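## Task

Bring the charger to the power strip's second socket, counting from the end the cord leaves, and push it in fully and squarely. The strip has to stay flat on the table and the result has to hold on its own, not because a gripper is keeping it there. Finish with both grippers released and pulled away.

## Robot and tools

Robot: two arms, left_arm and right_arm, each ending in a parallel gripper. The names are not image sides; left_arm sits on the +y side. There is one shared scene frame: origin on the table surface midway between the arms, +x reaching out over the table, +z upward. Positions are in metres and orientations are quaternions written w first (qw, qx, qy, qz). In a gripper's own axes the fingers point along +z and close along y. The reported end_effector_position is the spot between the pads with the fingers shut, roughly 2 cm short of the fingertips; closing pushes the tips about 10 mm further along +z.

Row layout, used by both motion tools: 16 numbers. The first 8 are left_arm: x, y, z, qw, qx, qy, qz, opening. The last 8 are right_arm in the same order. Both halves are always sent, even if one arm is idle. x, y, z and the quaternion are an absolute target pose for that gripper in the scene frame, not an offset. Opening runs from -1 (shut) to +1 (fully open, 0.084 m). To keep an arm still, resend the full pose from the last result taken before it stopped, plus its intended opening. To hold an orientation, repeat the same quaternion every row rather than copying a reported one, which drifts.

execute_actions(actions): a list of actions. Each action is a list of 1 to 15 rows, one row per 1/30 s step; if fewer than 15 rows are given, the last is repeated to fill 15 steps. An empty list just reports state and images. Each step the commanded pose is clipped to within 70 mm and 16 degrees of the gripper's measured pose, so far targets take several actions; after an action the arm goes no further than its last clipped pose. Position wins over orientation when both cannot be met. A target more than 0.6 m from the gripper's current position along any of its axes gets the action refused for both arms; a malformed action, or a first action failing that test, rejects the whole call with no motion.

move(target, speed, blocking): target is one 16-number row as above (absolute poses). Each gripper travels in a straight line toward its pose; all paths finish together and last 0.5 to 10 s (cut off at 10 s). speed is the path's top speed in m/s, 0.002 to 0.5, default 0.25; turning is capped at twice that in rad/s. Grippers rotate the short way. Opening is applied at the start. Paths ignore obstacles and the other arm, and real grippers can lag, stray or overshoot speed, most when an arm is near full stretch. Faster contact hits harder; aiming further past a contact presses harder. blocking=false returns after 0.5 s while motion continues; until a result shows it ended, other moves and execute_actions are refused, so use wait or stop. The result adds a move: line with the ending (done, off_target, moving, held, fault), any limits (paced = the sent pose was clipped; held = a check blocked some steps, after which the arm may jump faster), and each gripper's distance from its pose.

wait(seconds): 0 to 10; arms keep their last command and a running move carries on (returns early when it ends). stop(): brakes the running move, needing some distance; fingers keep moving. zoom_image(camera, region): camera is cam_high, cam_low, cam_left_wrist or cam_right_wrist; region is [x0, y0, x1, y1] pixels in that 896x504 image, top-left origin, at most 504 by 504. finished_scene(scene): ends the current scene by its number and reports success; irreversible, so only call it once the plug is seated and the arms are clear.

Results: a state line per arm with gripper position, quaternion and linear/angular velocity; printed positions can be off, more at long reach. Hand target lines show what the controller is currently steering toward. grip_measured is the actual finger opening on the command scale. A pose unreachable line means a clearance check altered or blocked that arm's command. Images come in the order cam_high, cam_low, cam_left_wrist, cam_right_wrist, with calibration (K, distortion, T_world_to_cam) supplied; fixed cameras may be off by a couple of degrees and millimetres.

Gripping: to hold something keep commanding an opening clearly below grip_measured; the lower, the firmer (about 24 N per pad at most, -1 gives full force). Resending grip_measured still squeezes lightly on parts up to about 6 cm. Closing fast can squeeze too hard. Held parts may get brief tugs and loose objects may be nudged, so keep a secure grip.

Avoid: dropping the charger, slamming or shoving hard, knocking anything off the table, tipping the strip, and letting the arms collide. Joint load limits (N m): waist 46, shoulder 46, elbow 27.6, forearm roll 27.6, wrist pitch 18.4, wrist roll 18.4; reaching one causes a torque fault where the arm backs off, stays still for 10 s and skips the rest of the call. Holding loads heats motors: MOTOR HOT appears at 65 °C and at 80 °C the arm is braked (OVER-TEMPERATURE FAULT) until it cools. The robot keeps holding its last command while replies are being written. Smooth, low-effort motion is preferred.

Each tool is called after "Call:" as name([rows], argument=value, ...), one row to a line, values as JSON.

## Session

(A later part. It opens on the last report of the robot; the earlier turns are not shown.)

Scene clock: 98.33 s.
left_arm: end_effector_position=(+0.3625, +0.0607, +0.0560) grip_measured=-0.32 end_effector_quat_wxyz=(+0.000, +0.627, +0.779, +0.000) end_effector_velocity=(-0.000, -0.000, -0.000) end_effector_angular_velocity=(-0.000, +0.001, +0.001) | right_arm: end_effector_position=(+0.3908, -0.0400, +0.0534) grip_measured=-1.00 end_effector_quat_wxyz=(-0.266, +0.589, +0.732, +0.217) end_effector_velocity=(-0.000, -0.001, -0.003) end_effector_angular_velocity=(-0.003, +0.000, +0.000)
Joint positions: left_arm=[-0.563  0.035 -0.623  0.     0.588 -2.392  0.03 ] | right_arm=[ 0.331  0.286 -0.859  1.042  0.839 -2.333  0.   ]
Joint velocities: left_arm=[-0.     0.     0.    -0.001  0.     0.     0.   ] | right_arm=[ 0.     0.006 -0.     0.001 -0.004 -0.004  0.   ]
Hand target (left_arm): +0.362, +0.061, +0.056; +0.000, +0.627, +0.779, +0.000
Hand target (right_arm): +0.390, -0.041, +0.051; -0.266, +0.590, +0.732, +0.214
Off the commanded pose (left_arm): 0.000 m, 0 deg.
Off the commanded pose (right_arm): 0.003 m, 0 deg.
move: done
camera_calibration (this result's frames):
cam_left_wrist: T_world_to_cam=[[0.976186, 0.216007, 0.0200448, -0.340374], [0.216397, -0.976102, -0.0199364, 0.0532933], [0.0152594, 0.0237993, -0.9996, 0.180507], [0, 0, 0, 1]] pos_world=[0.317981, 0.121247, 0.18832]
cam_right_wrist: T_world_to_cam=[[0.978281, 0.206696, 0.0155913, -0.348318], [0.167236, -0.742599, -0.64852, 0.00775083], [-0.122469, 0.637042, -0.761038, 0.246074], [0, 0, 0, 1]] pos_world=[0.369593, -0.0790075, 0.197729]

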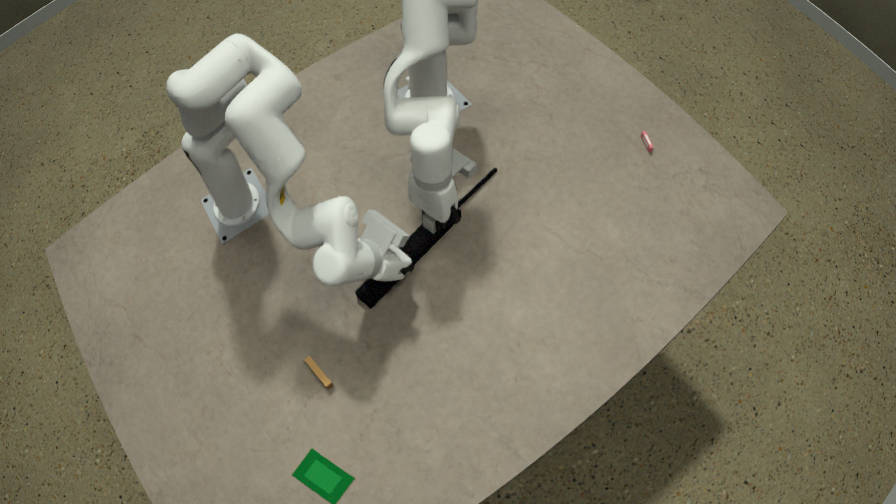

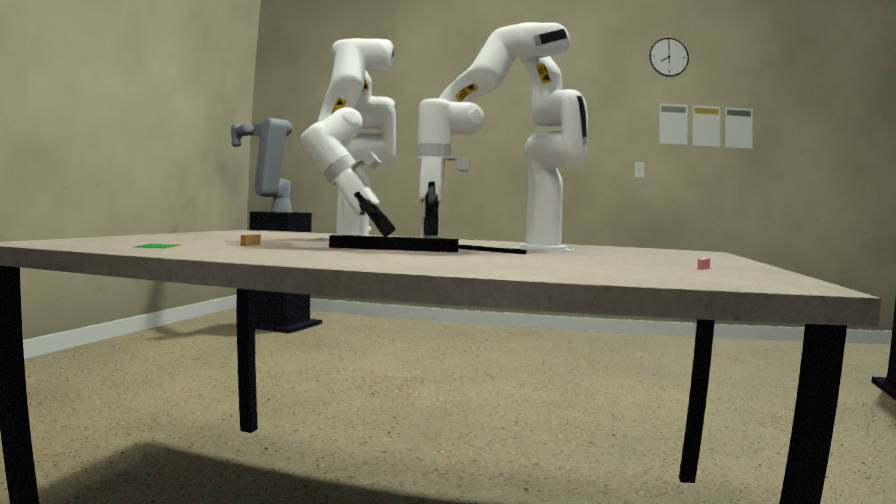

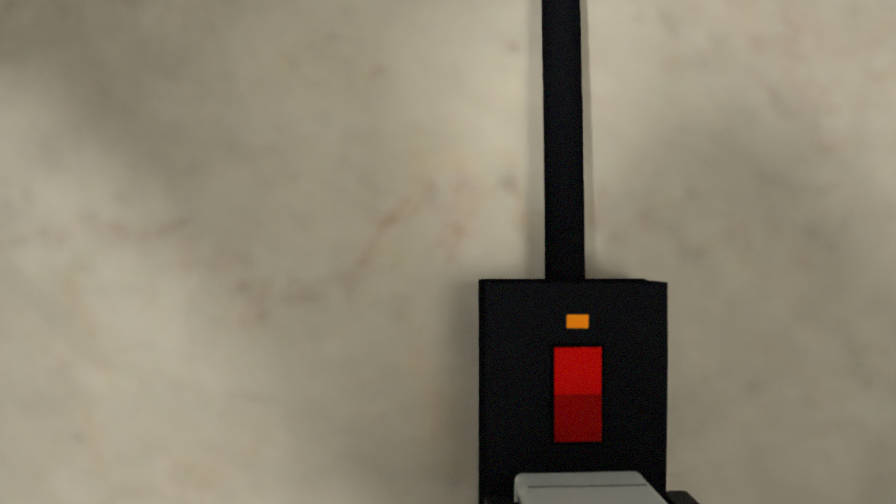

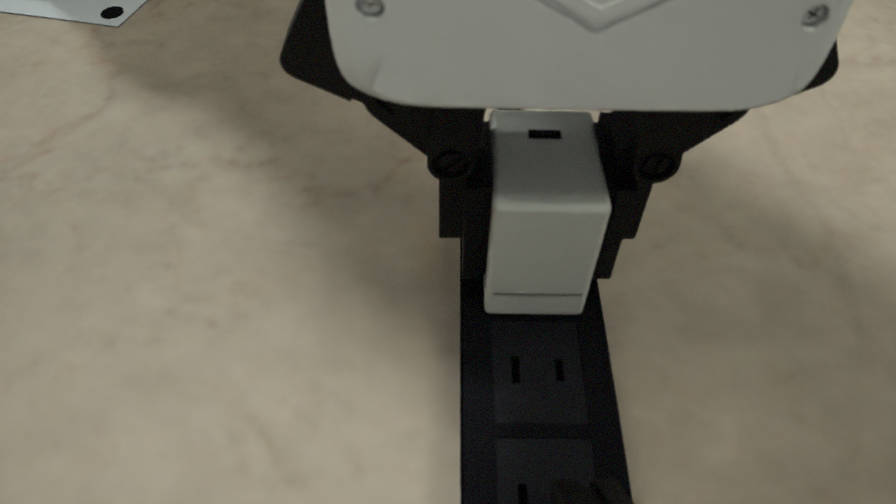

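Call:
wait(seconds=0)

Scene clock: 105.03 s.
left_arm: end_effector_position=(+0.3623, +0.0606, +0.0560) grip_measured=-0.32 end_effector_quat_wxyz=(+0.000, +0.627, +0.779, +0.000) end_effector_velocity=(+0.000, +0.000, -0.000) end_effector_angular_velocity=(+0.000, -0.000, -0.000) | right_arm: end_effector_position=(+0.3902, -0.0405, +0.0524) grip_measured=-1.00 end_effector_quat_wxyz=(-0.265, +0.589, +0.732, +0.216) end_effector_velocity=(+0.001, -0.000, +0.001) end_effector_angular_velocity=(+0.001, -0.002, -0.001)
Joint positions: left_arm=[-0.564  0.035 -0.623  0.     0.588 -2.392  0.03 ] | right_arm=[ 0.331  0.286 -0.857  1.042  0.837 -2.334  0.   ]
Joint velocities: left_arm=[ 0.     0.    -0.     0.001 -0.     0.     0.   ] | right_arm=[-0.001 -0.001 -0.001  0.     0.001 -0.     0.   ]
Hand target (left_arm): +0.362, +0.061, +0.056; +0.000, +0.627, +0.779, +0.000
Hand target (right_arm): +0.390, -0.041, +0.051; -0.266, +0.590, +0.732, +0.214
Off the commanded pose (left_arm): 0.000 m, 0 deg.
Off the commanded pose (right_arm): 0.002 m, 0 deg.
camera_calibration (this result's frames):
cam_left_wrist: T_world_to_cam=[[0.976289, 0.215561, 0.0198381, -0.34016], [0.215948, -0.9762, -0.0200174, 0.0533742], [0.015051, 0.0238268, -0.999603, 0.180569], [0, 0, 0, 1]] pos_world=[0.31785, 0.121127, 0.188313]
cam_right_wrist: T_world_to_cam=[[0.978382, 0.206299, 0.0144342, -0.347595], [0.166409, -0.743918, -0.64722, 0.00698559], [-0.122783, 0.635631, -0.762166, 0.245665], [0, 0, 0, 1]] pos_world=[0.369082, -0.0792471, 0.196776]

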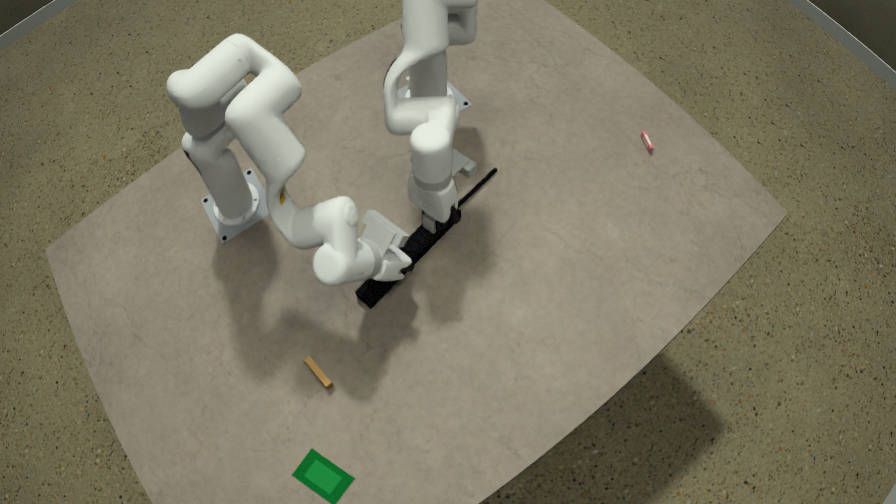

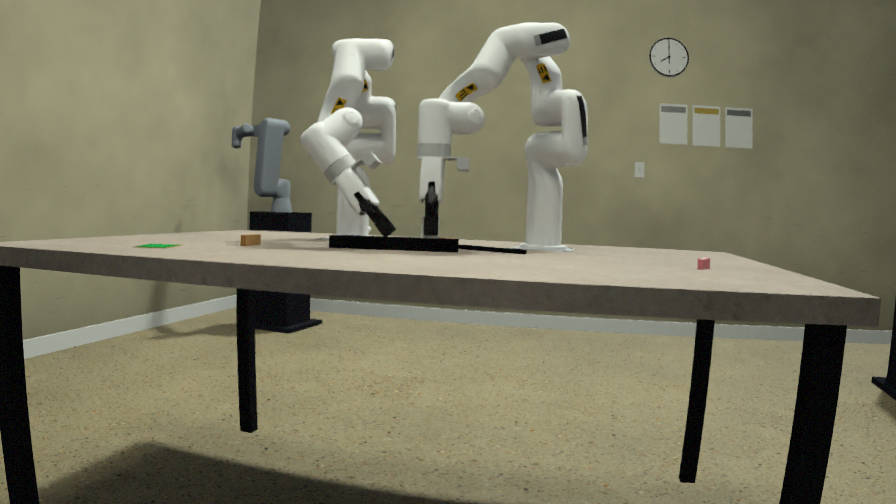

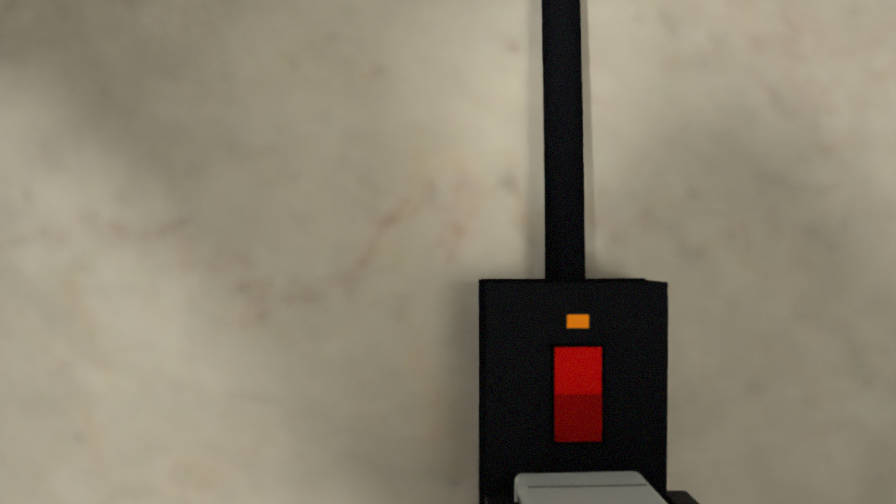

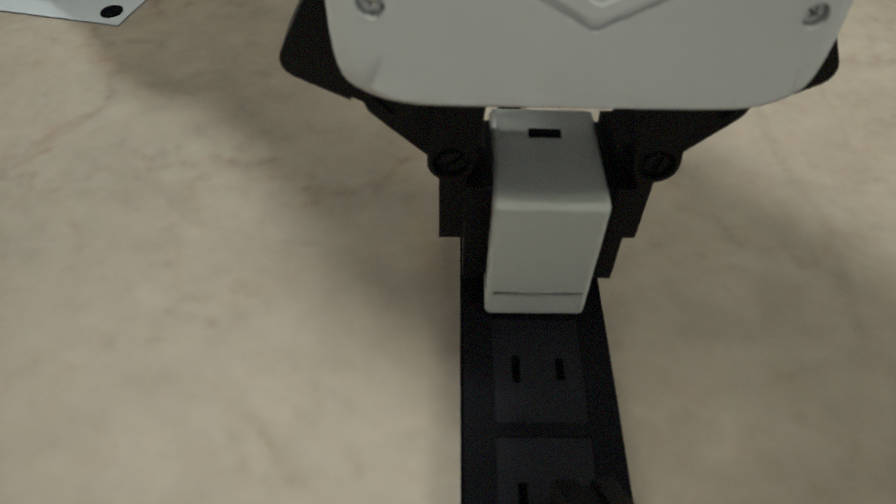

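Call:
execute_actions([
  [[0.3623,0.0606,0.0565,0,0.6273,0.7788,0,-1,0.3895,-0.0407,0.051,-0.2663,0.5895,0.7318,0.2145,-1],[0.3623,0.0606,0.057,0,0.6273,0.7788,0,-1,0.3895,-0.0407,0.051,-0.2663,0.5895,0.7318,0.2145,-1],[0.3623,0.0606,0.0575,0,0.6273,0.7788,0,-1,0.3895,-0.0407,0.051,-0.2663,0.5895,0.7318,0.2145,-1],[0.3623,0.0606,0.058,0,0.6273,0.7788,0,-1,0.3895,-0.0407,0.051,-0.2663,0.5895,0.7318,0.2145,-1],[0.3623,0.0606,0.0585,0,0.6273,0.7788,0,-1,0.3895,-0.0407,0.051,-0.2663,0.5895,0.7318,0.2145,-1],[0.3623,0.0606,0.059,0,0.6273,0.7788,0,-1,0.3895,-0.0407,0.051,-0.2663,0.5895,0.7318,0.2145,-1],[0.3623,0.0606,0.0595,0,0.6273,0.7788,0,-1,0.3895,-0.0407,0.051,-0.2663,0.5895,0.7318,0.2145,-1],[0.3623,0.0606,0.060,0,0.6273,0.7788,0,-1,0.3895,-0.0407,0.051,-0.2663,0.5895,0.7318,0.2145,-1],[0.3623,0.0606,0.0605,0,0.6273,0.7788,0,-1,0.3895,-0.0407,0.051,-0.2663,0.5895,0.7318,0.2145,-1],[0.3623,0.0606,0.061,0,0.6273,0.7788,0,-1,0.3895,-0.0407,0.051,-0.2663,0.5895,0.7318,0.2145,-1],[0.3623,0.0606,0.0615,0,0.6273,0.7788,0,-1,0.3895,-0.0407,0.051,-0.2663,0.5895,0.7318,0.2145,-1],[0.3623,0.0606,0.062,0,0.6273,0.7788,0,-1,0.3895,-0.0407,0.051,-0.2663,0.5895,0.7318,0.2145,-1],[0.3623,0.0606,0.0625,0,0.6273,0.7788,0,-1,0.3895,-0.0407,0.051,-0.2663,0.5895,0.7318,0.2145,-1],[0.3623,0.0606,0.063,0,0.6273,0.7788,0,-1,0.3895,-0.0407,0.051,-0.2663,0.5895,0.7318,0.2145,-1],[0.3623,0.0606,0.0635,0,0.6273,0.7788,0,-1,0.3895,-0.0407,0.051,-0.2663,0.5895,0.7318,0.2145,-1]],
])

Call:
wait(seconds=0.5)

Call:
zoom_image(camera="cam_low", region=[320, 170, 480, 260])

Scene clock: 117.60 s.
left_arm: end_effector_position=(+0.3616, +0.0609, +0.0613) grip_measured=-0.33 end_effector_quat_wxyz=(-0.001, +0.627, +0.779, -0.000) end_effector_velocity=(+0.000, -0.001, +0.016) end_effector_angular_velocity=(-0.001, -0.001, -0.001) | right_arm: end_effector_position=(+0.3903, -0.0405, +0.0524) grip_measured=-1.00 end_effector_quat_wxyz=(-0.265, +0.589, +0.732, +0.216) end_effector_velocity=(-0.000, +0.000, -0.000) end_effector_angular_velocity=(-0.001, -0.000, +0.001)
Joint positions: left_arm=[-0.564  0.019 -0.625 -0.     0.608 -2.392  0.03 ] | right_arm=[ 0.331  0.286 -0.858  1.042  0.837 -2.334  0.   ]
Joint velocities: left_arm=[-0.001 -0.041 -0.009 -0.001  0.049  0.    -0.   ] | right_arm=[ 0.001  0.     0.    -0.001 -0.    -0.     0.   ]
Hand target (left_arm): +0.362, +0.061, +0.063; +0.000, +0.627, +0.779, -0.000
Hand target (right_arm): +0.390, -0.041, +0.051; -0.266, +0.590, +0.732, +0.215
Off the commanded pose (left_arm): 0.002 m, 0 deg.
Off the commanded pose (right_arm): 0.002 m, 0 deg.
camera_calibration (this result's frames):
cam_left_wrist: T_world_to_cam=[[0.976384, 0.215271, 0.0182271, -0.339528], [0.215641, -0.976234, -0.0215793, 0.0541305], [0.0131485, 0.0250002, -0.999601, 0.186459], [0, 0, 0, 1]] pos_world=[0.317385, 0.121273, 0.193741]
cam_right_wrist: T_world_to_cam=[[0.97838, 0.206305, 0.0145122, -0.347638], [0.166459, -0.743886, -0.647244, 0.00697622], [-0.122735, 0.635666, -0.762145, 0.245644], [0, 0, 0, 1]] pos_world=[0.36911, -0.0792383, 0.196776]

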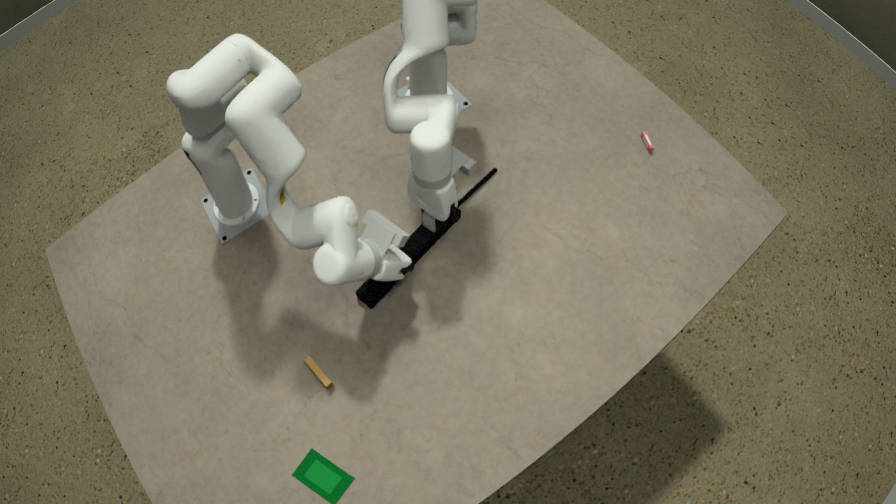

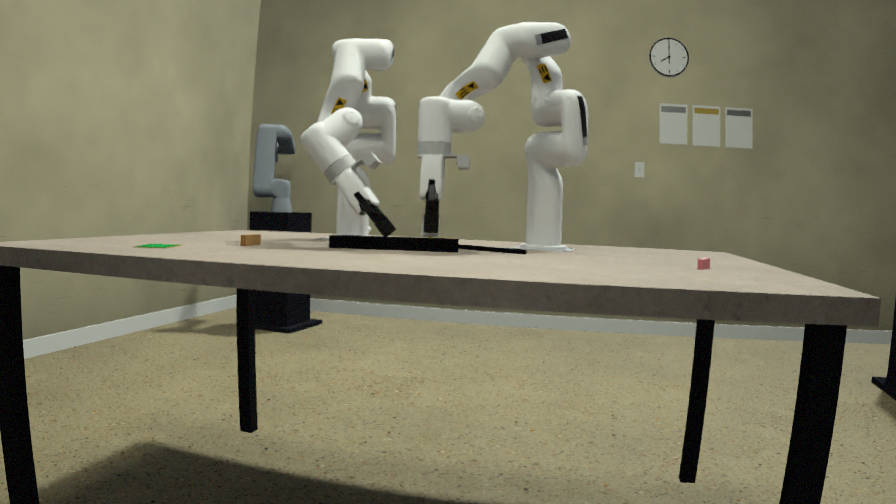

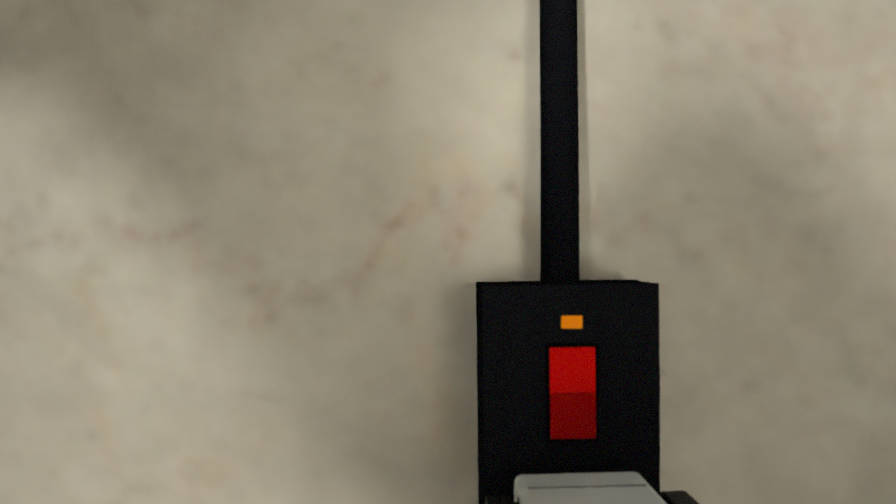

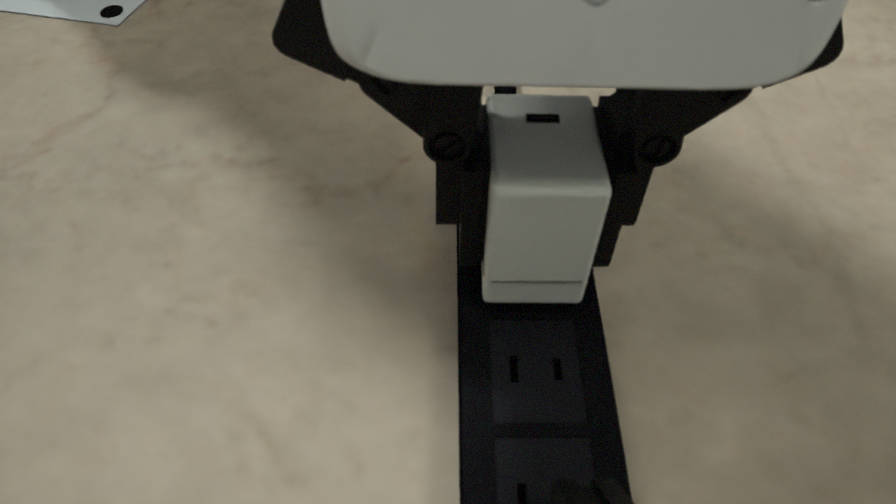

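Scene clock: 118.10 s.
left_arm: end_effector_position=(+0.3623, +0.0604, +0.0637) grip_measured=-0.33 end_effector_quat_wxyz=(+0.000, +0.627, +0.779, -0.000) end_effector_velocity=(+0.000, -0.000, -0.000) end_effector_angular_velocity=(+0.000, -0.001, -0.002) | right_arm: end_effector_position=(+0.3903, -0.0405, +0.0524) grip_measured=-1.00 end_effector_quat_wxyz=(-0.265, +0.589, +0.732, +0.216) end_effector_velocity=(-0.001, +0.000, -0.000) end_effector_angular_velocity=(-0.001, -0.000, +0.002)
Joint positions: left_arm=[-0.564  0.014 -0.627 -0.     0.613 -2.392  0.03 ] | right_arm=[ 0.331  0.286 -0.858  1.042  0.837 -2.334  0.   ]
Joint velocities: left_arm=[-0.001  0.001 -0.     0.001 -0.     0.001 -0.   ] | right_arm=[ 0.001 -0.001  0.001 -0.001 -0.001 -0.     0.   ]
Hand target (left_arm): +0.362, +0.061, +0.063; +0.000, +0.627, +0.779, -0.000
Hand target (right_arm): +0.390, -0.041, +0.051; -0.266, +0.590, +0.732, +0.215
Off the commanded pose (left_arm): 0.000 m, 0 deg.
Off the commanded pose (right_arm): 0.002 m, 0 deg.
wait: 0.50 s; at rest by 0.23 s
camera_calibration (this result's frames):
cam_left_wrist: T_world_to_cam=[[0.976368, 0.2152, 0.0198737, -0.340214], [0.215584, -0.976286, -0.0197323, 0.053422], [0.0151561, 0.0235504, -0.999608, 0.188215], [0, 0, 0, 1]] pos_world=[0.317804, 0.120937, 0.195956]
cam_right_wrist: T_world_to_cam=[[0.978382, 0.206299, 0.0145056, -0.34764], [0.16645, -0.743887, -0.647245, 0.00697697], [-0.122735, 0.635667, -0.762144, 0.245645], [0, 0, 0, 1]] pos_world=[0.369113, -0.0792407, 0.196775]

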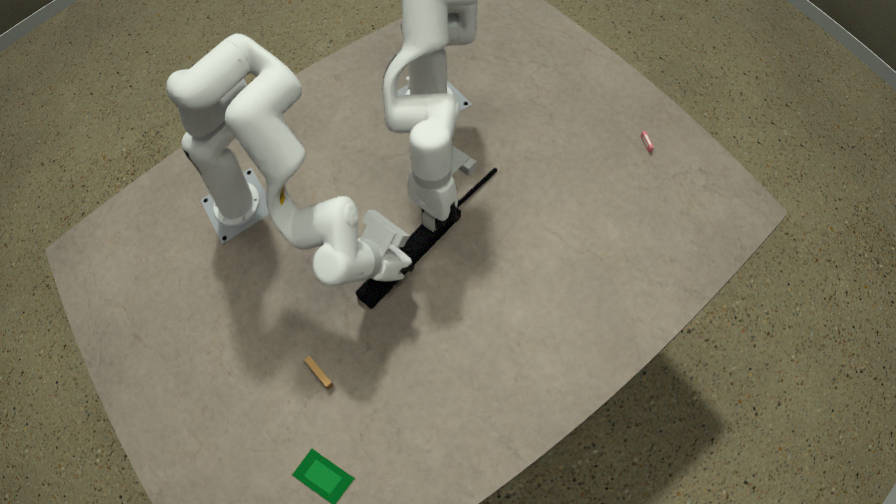

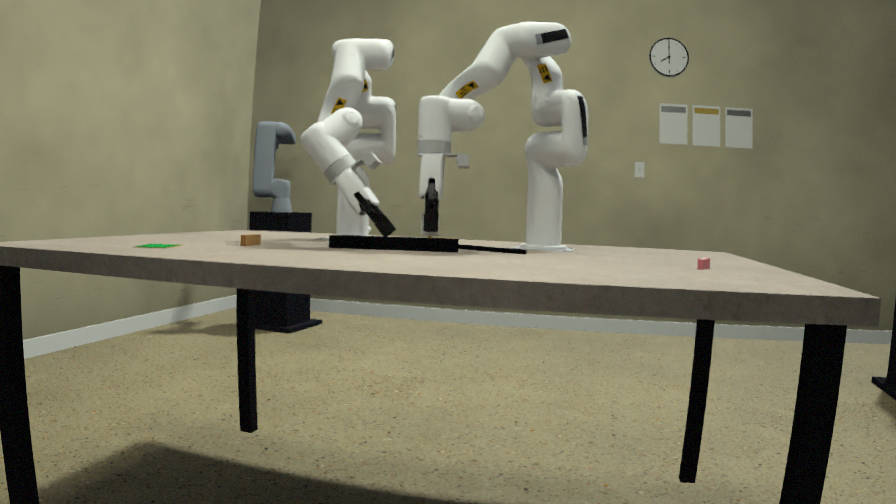

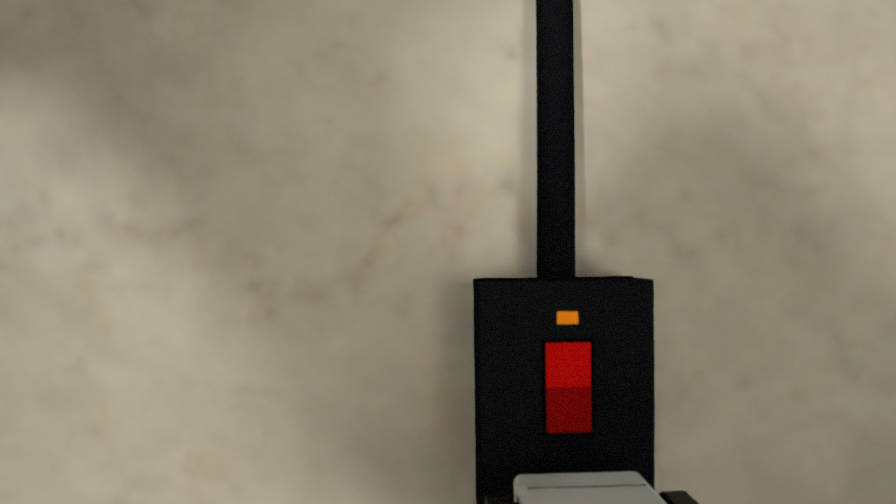

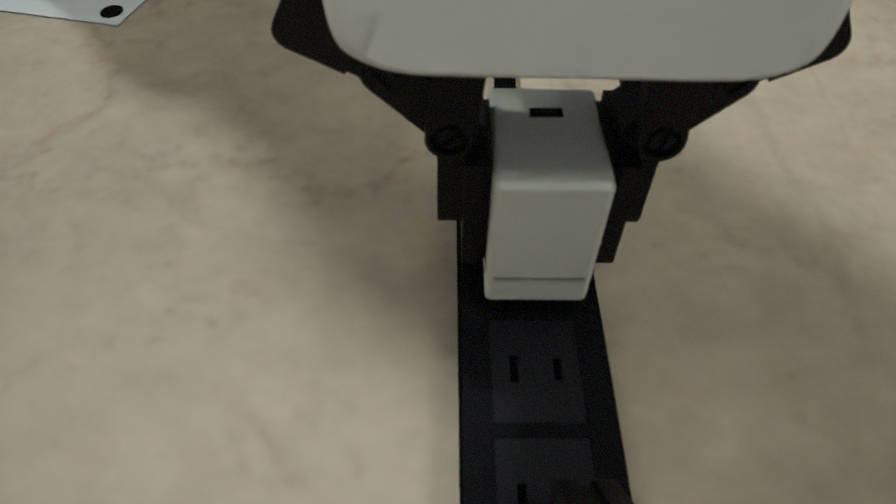

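Region (320, 170, 480, 260) of cam_low's 896x504 image, scaled by 3.150, with more detail than that image has; it fills the top 284 rows of this view, and the rest is white.

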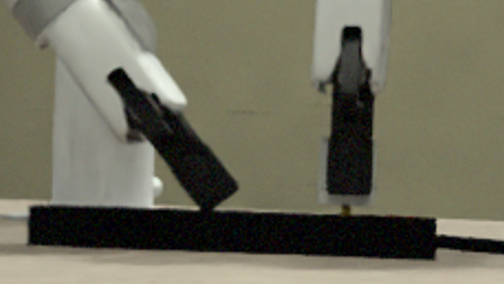

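Call:
move(target=[0.3623,0.0606,0.079,0,0.6273,0.7788,0,-1,0.3895,-0.0407,0.051,-0.2663,0.5895,0.7318,0.2145,-1], speed=0.02)

Call:
zoom_image(camera="cam_low", region=[380, 190, 480, 250])

Call:
zoom_image(camera="cam_right_wrist", region=[430, 220, 650, 440])

Scene clock: 134.67 s.
left_arm: end_effector_position=(+0.3623, +0.0606, +0.0789) grip_measured=-0.33 end_effector_quat_wxyz=(-0.000, +0.627, +0.779, -0.000) end_effector_velocity=(-0.001, +0.001, +0.000) end_effector_angular_velocity=(+0.002, +0.003, +0.002) | right_arm: end_effector_position=(+0.3904, -0.0404, +0.0524) grip_measured=-1.00 end_effector_quat_wxyz=(-0.265, +0.589, +0.732, +0.216) end_effector_velocity=(+0.000, +0.001, +0.000) end_effector_angular_velocity=(-0.000, -0.002, +0.001)
Joint positions: left_arm=[-0.564 -0.025 -0.637 -0.     0.662 -2.392  0.03 ] | right_arm=[ 0.331  0.287 -0.858  1.042  0.837 -2.334  0.   ]
Joint velocities: left_arm=[ 0.    -0.002  0.001 -0.001  0.005 -0.001 -0.   ] | right_arm=[ 0.002  0.    -0.001  0.001 -0.001 -0.     0.   ]
Hand target (left_arm): +0.362, +0.061, +0.079; +0.000, +0.627, +0.779, -0.000
Hand target (right_arm): +0.390, -0.041, +0.051; -0.266, +0.590, +0.732, +0.215
Off the commanded pose (left_arm): 0.000 m, 0 deg.
Off the commanded pose (right_arm): 0.002 m, 0 deg.
move: done
camera_calibration (this result's frames):
cam_left_wrist: T_world_to_cam=[[0.976308, 0.215487, 0.0197145, -0.340606], [0.215871, -0.976217, -0.0200118, 0.053809], [0.0149334, 0.0237934, -0.999605, 0.20345], [0, 0, 0, 1]] pos_world=[0.317882, 0.121084, 0.211161]
cam_right_wrist: T_world_to_cam=[[0.97838, 0.206292, 0.0146693, -0.347822], [0.166544, -0.743841, -0.647273, 0.00695904], [-0.122616, 0.635723, -0.762117, 0.245605], [0, 0, 0, 1]] pos_world=[0.369258, -0.0792076, 0.196787]

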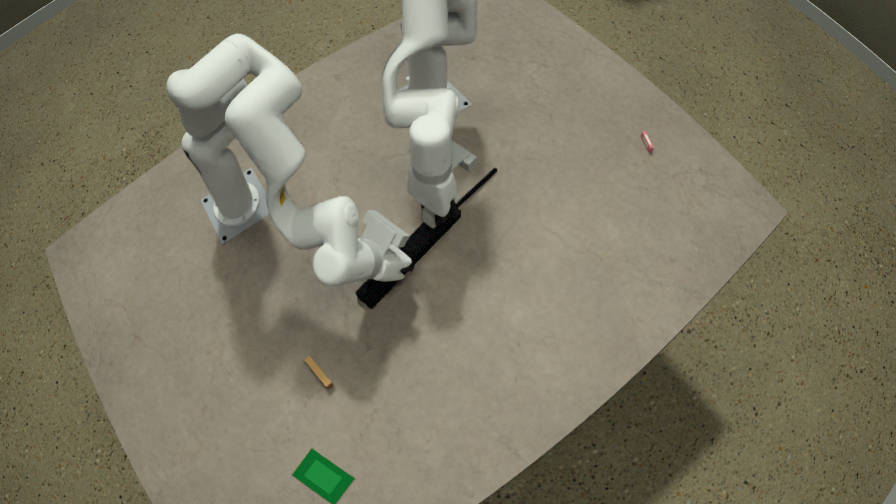

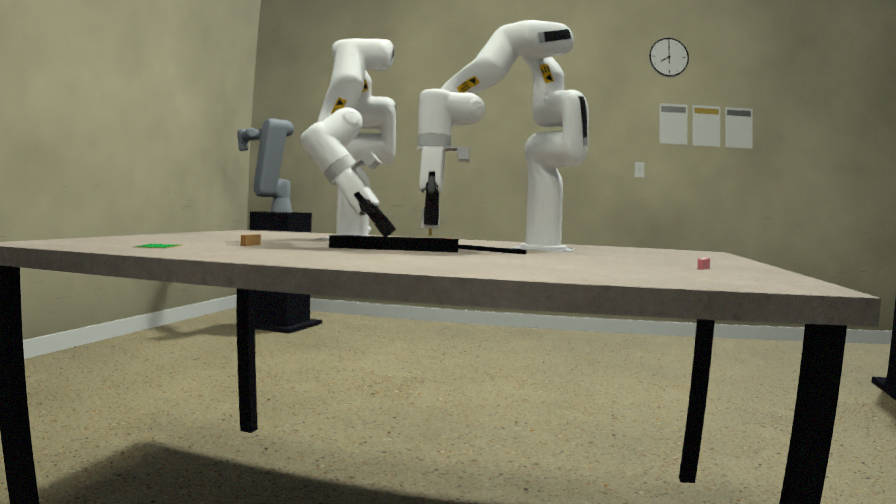

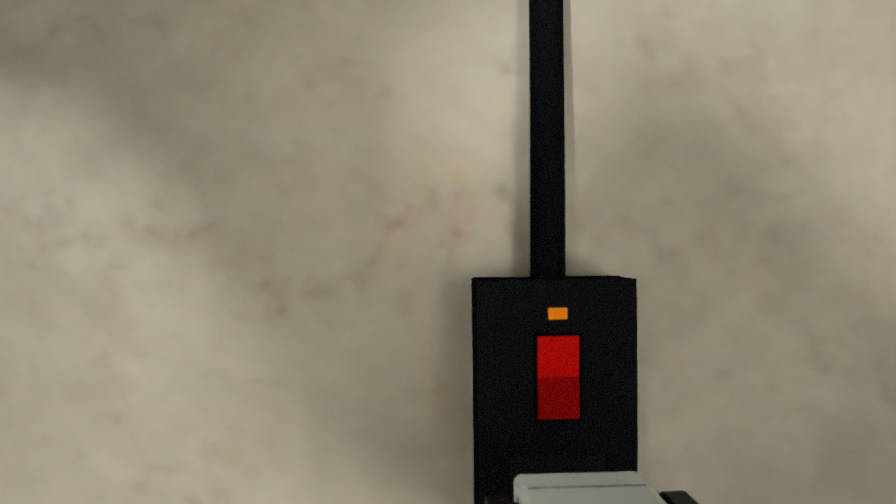

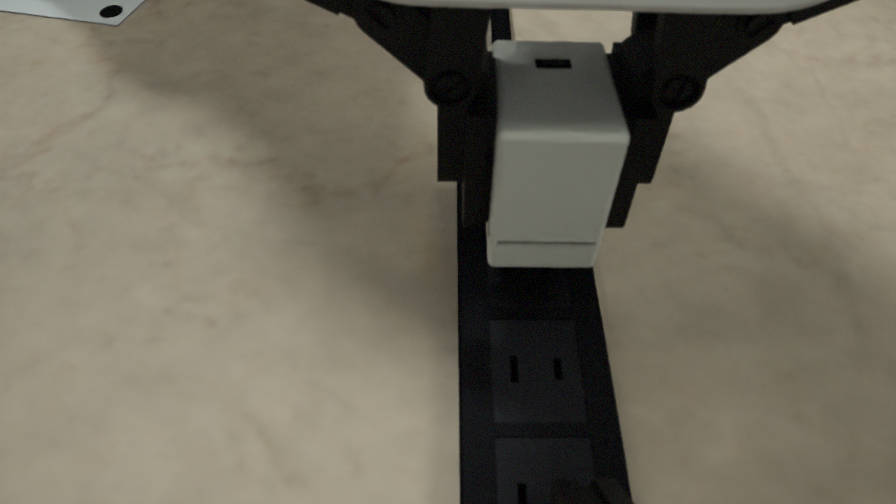

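Region (380, 190, 480, 250) of cam_low's 896x504 image, scaled by 5.040, with more detail than that image has; it fills the top 302 rows of this view, and the rest is white.

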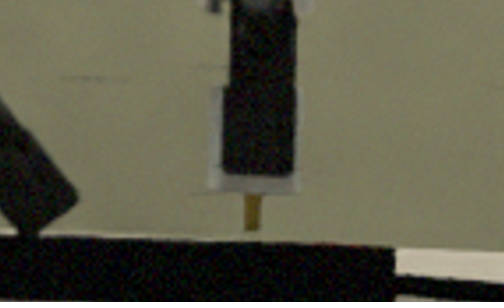

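Region (430, 220, 650, 440) of cam_right_wrist's 896x504 image, scaled by 2.291, with more detail than that image has.

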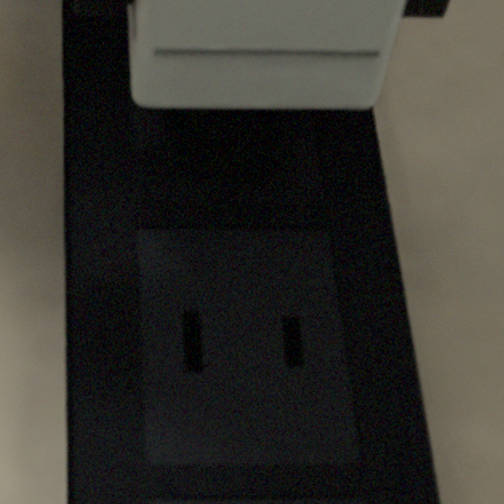

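Call:
zoom_image(camera="cam_left_wrist", region=[450, 264, 690, 504])

Call:
move(target=[0.3702,0.0234,0.079,0,0.6273,0.7788,0,-1,0.3895,-0.0407,0.0515,-0.2663,0.5895,0.7318,0.2145,-1], speed=0.06)

Call:
zoom_image(camera="cam_left_wrist", region=[450, 264, 690, 504])

Region (450, 264, 690, 504) of cam_left_wrist's 896x504 image, scaled by 2.100, with more detail than that image has.

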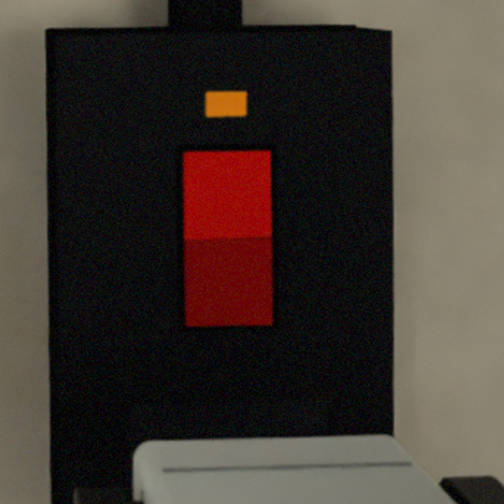

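Scene clock: 140.60 s.
left_arm: end_effector_position=(+0.3703, +0.0237, +0.0789) grip_measured=-0.33 end_effector_quat_wxyz=(-0.000, +0.627, +0.779, +0.000) end_effector_velocity=(+0.001, -0.001, +0.000) end_effector_angular_velocity=(+0.000, -0.001, -0.000) | right_arm: end_effector_position=(+0.3904, -0.0404, +0.0524) grip_measured=-1.00 end_effector_quat_wxyz=(-0.266, +0.589, +0.732, +0.215) end_effector_velocity=(+0.000, +0.001, +0.000) end_effector_angular_velocity=(+0.002, +0.000, +0.002)
Joint positions: left_arm=[-0.625  0.06  -0.741  0.     0.681 -2.453  0.03 ] | right_arm=[ 0.331  0.287 -0.858  1.041  0.837 -2.332  0.   ]
Joint velocities: left_arm=[-0.002  0.003 -0.005  0.001  0.001 -0.002 -0.   ] | right_arm=[ 0.001  0.    -0.002  0.     0.002 -0.     0.   ]
Hand target (left_arm): +0.370, +0.023, +0.079; -0.000, +0.627, +0.779, +0.000
Hand target (right_arm): +0.390, -0.041, +0.051; -0.266, +0.590, +0.732, +0.215
Off the commanded pose (left_arm): 0.000 m, 0 deg.
Off the commanded pose (right_arm): 0.001 m, 0 deg.
move: done
camera_calibration (this result's frames):
cam_left_wrist: T_world_to_cam=[[0.976281, 0.215596, 0.0198451, -0.340439], [0.215987, -0.976186, -0.0202687, 0.0160752], [0.0150026, 0.0240743, -0.999598, 0.204213], [0, 0, 0, 1]] pos_world=[0.325828, 0.0841735, 0.211213]
cam_right_wrist: T_world_to_cam=[[0.978397, 0.206268, 0.0139084, -0.34774], [0.166055, -0.744014, -0.647201, 0.00718093], [-0.123149, 0.635529, -0.762193, 0.245874], [0, 0, 0, 1]] pos_world=[0.369314, -0.07919, 0.196888]

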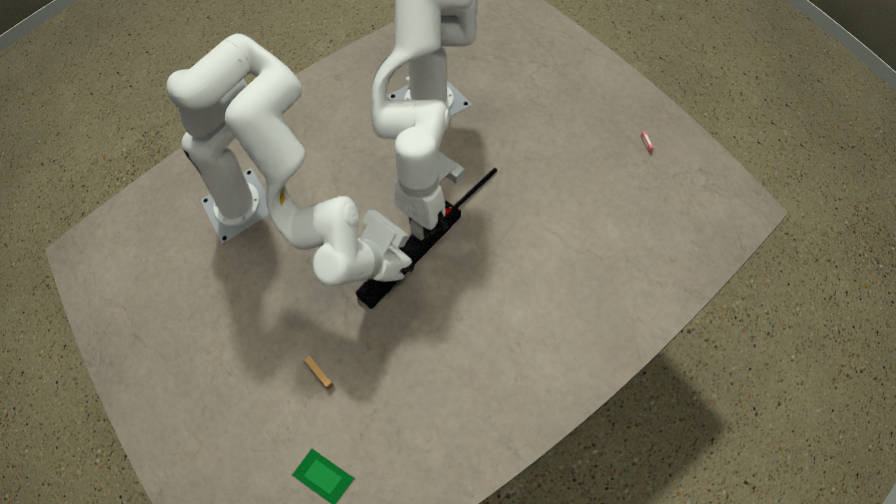

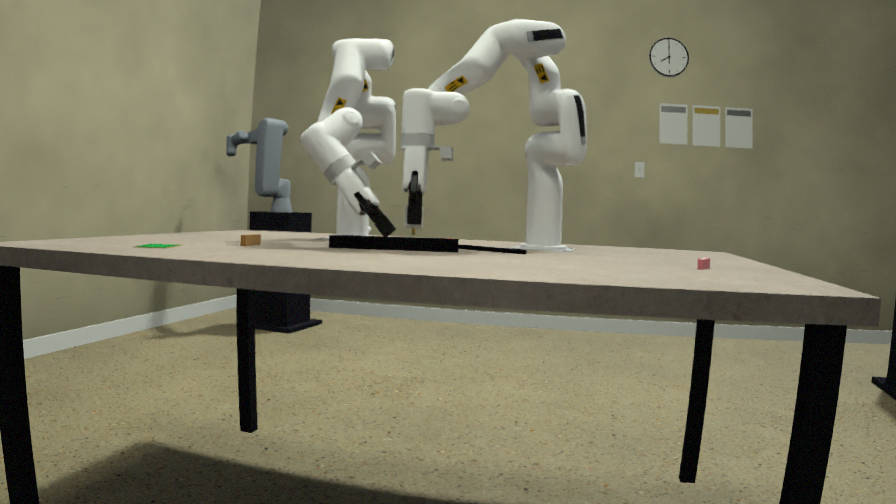

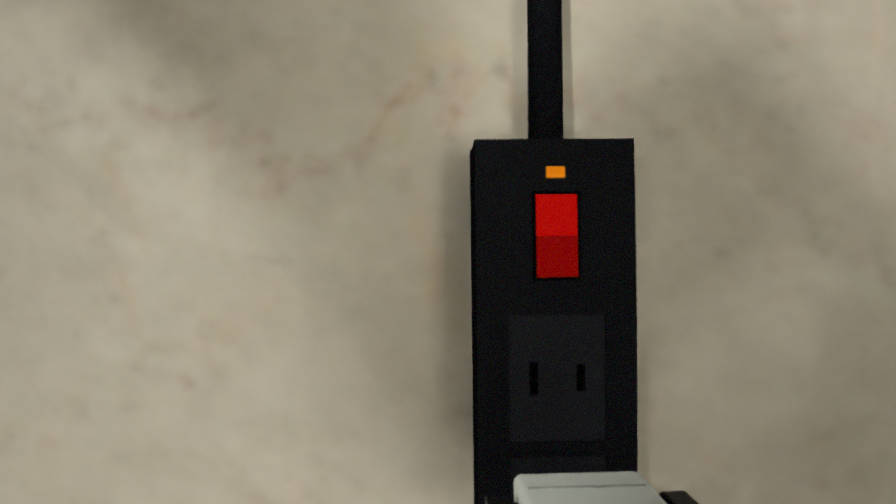

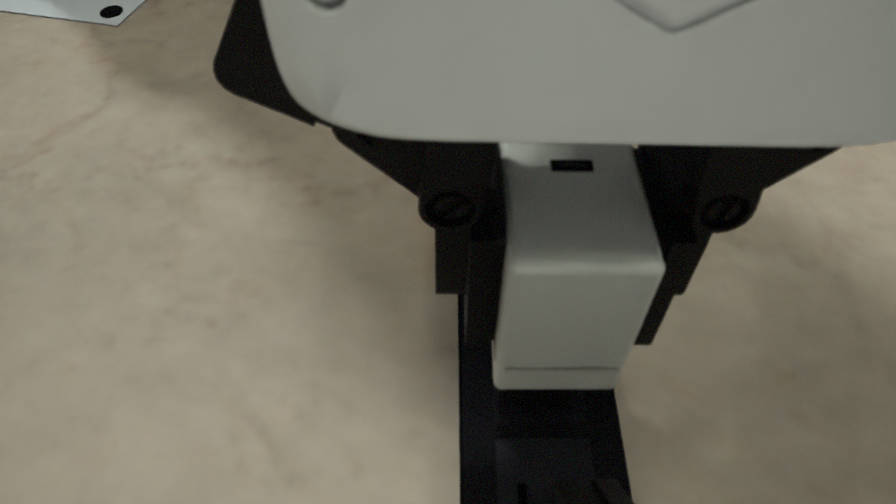

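Region (450, 264, 690, 504) of cam_left_wrist's 896x504 image, scaled by 2.100, with more detail than that image has.

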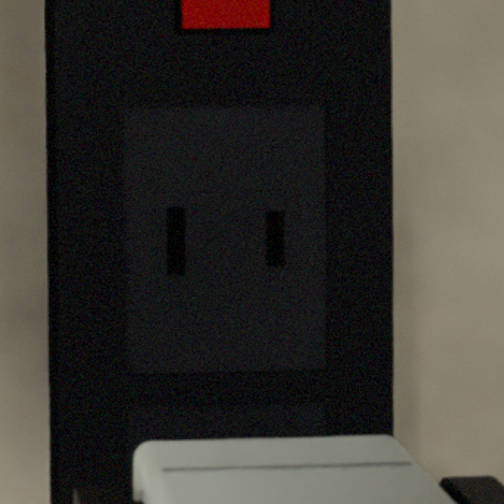

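Call:
move(target=[0.3699,0.0233,0.066,0,0.6273,0.7788,0,-1,0.3895,-0.0407,0.0515,-0.2663,0.5895,0.7318,0.2145,-1], speed=0.01)

Call:
zoom_image(camera="cam_low", region=[370, 190, 470, 250])

Scene clock: 145.53 s.
left_arm: end_effector_position=(+0.3699, +0.0234, +0.0661) grip_measured=-0.33 end_effector_quat_wxyz=(-0.000, +0.627, +0.779, +0.000) end_effector_velocity=(+0.001, -0.001, -0.000) end_effector_angular_velocity=(-0.002, -0.003, -0.001) | right_arm: end_effector_position=(+0.3904, -0.0404, +0.0524) grip_measured=-1.00 end_effector_quat_wxyz=(-0.266, +0.589, +0.732, +0.215) end_effector_velocity=(-0.001, +0.000, -0.000) end_effector_angular_velocity=(+0.000, +0.000, +0.000)
Joint positions: left_arm=[-0.626  0.091 -0.733  0.     0.642 -2.454  0.03 ] | right_arm=[ 0.331  0.287 -0.858  1.041  0.837 -2.332  0.   ]
Joint velocities: left_arm=[-0.001  0.001 -0.001  0.001 -0.004 -0.     0.   ] | right_arm=[ 0.001 -0.001  0.002  0.001 -0.    -0.001  0.   ]
Hand target (left_arm): +0.370, +0.023, +0.066; -0.000, +0.627, +0.779, +0.000
Hand target (right_arm): +0.390, -0.041, +0.051; -0.266, +0.590, +0.732, +0.215
Off the commanded pose (left_arm): 0.000 m, 0 deg.
Off the commanded pose (right_arm): 0.001 m, 0 deg.
move: done
camera_calibration (this result's frames):
cam_left_wrist: T_world_to_cam=[[0.97628, 0.215599, 0.0198384, -0.3397], [0.215988, -0.976189, -0.0201258, 0.0155873], [0.0150269, 0.0239333, -0.999601, 0.191416], [0, 0, 0, 1]] pos_world=[0.325399, 0.0838741, 0.198392]
cam_right_wrist: T_world_to_cam=[[0.978393, 0.206287, 0.013887, -0.347734], [0.166053, -0.744001, -0.647216, 0.0071886], [-0.12318, 0.635537, -0.76218, 0.245883], [0, 0, 0, 1]] pos_world=[0.369314, -0.0791865, 0.196889]

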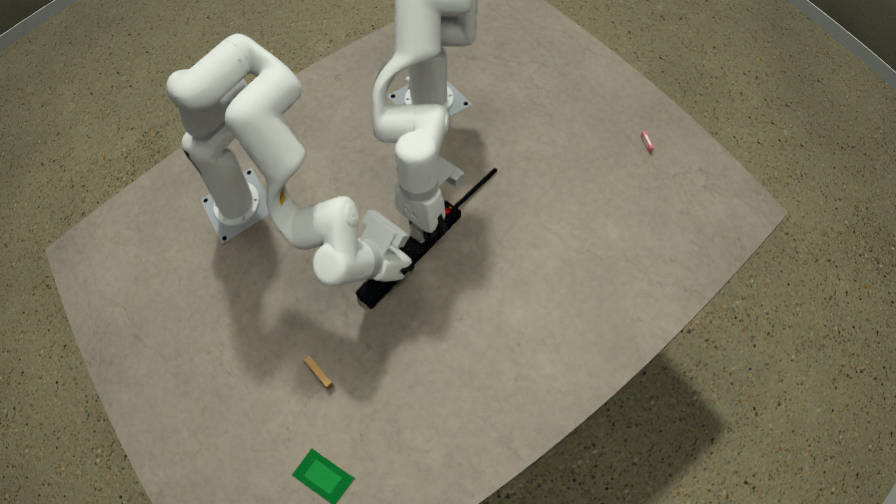

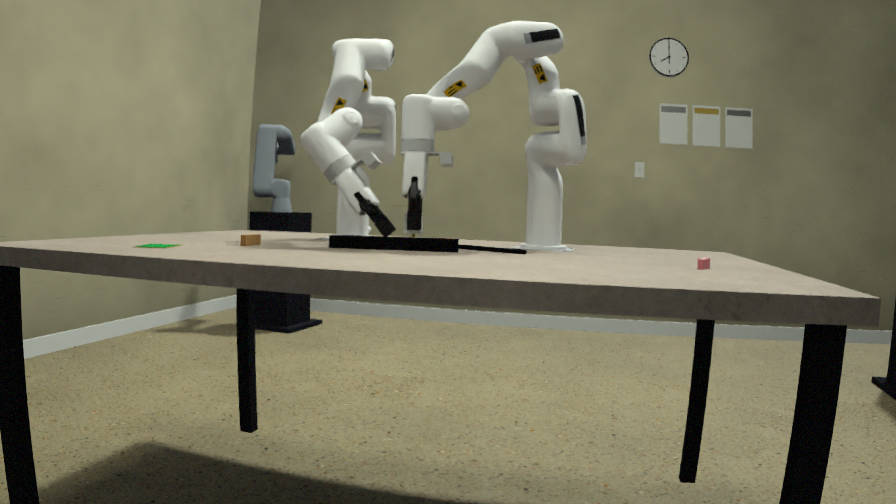

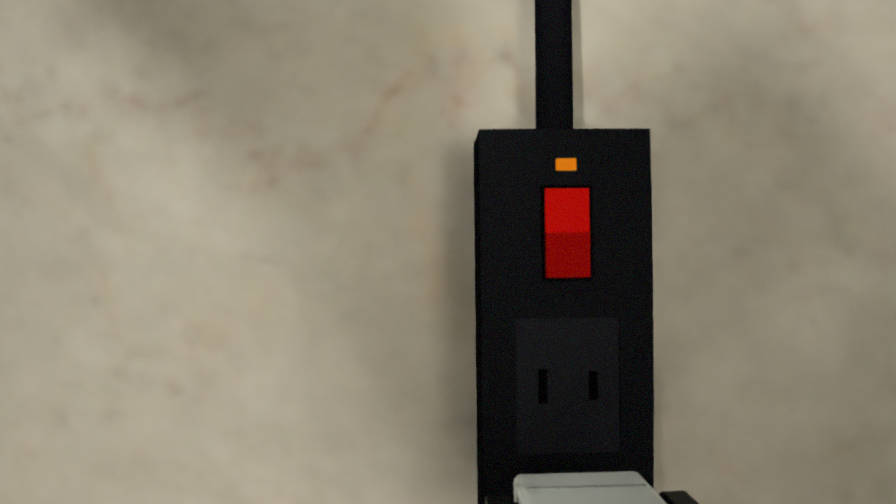

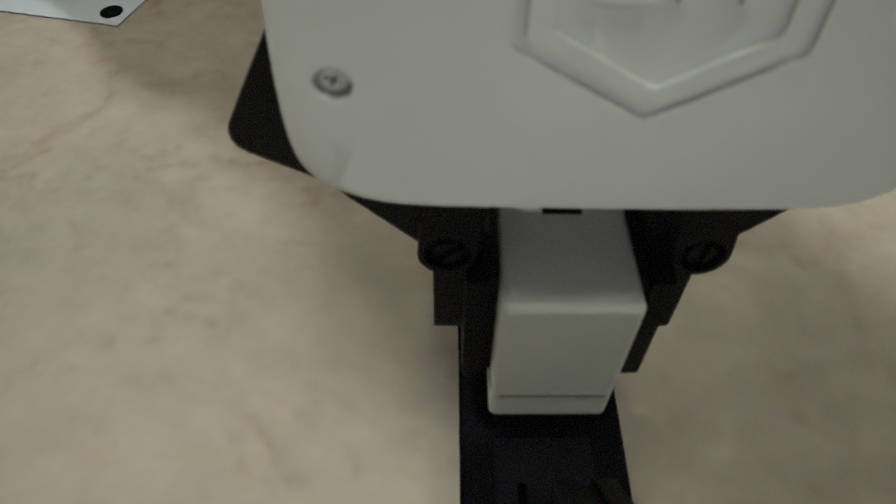

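Region (370, 190, 470, 250) of cam_low's 896x504 image, scaled by 5.040, with more detail than that image has; it fills the top 302 rows of this view, and the rest is white.

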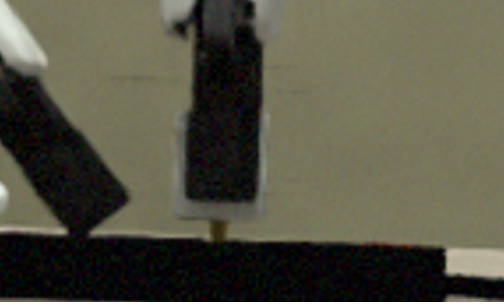

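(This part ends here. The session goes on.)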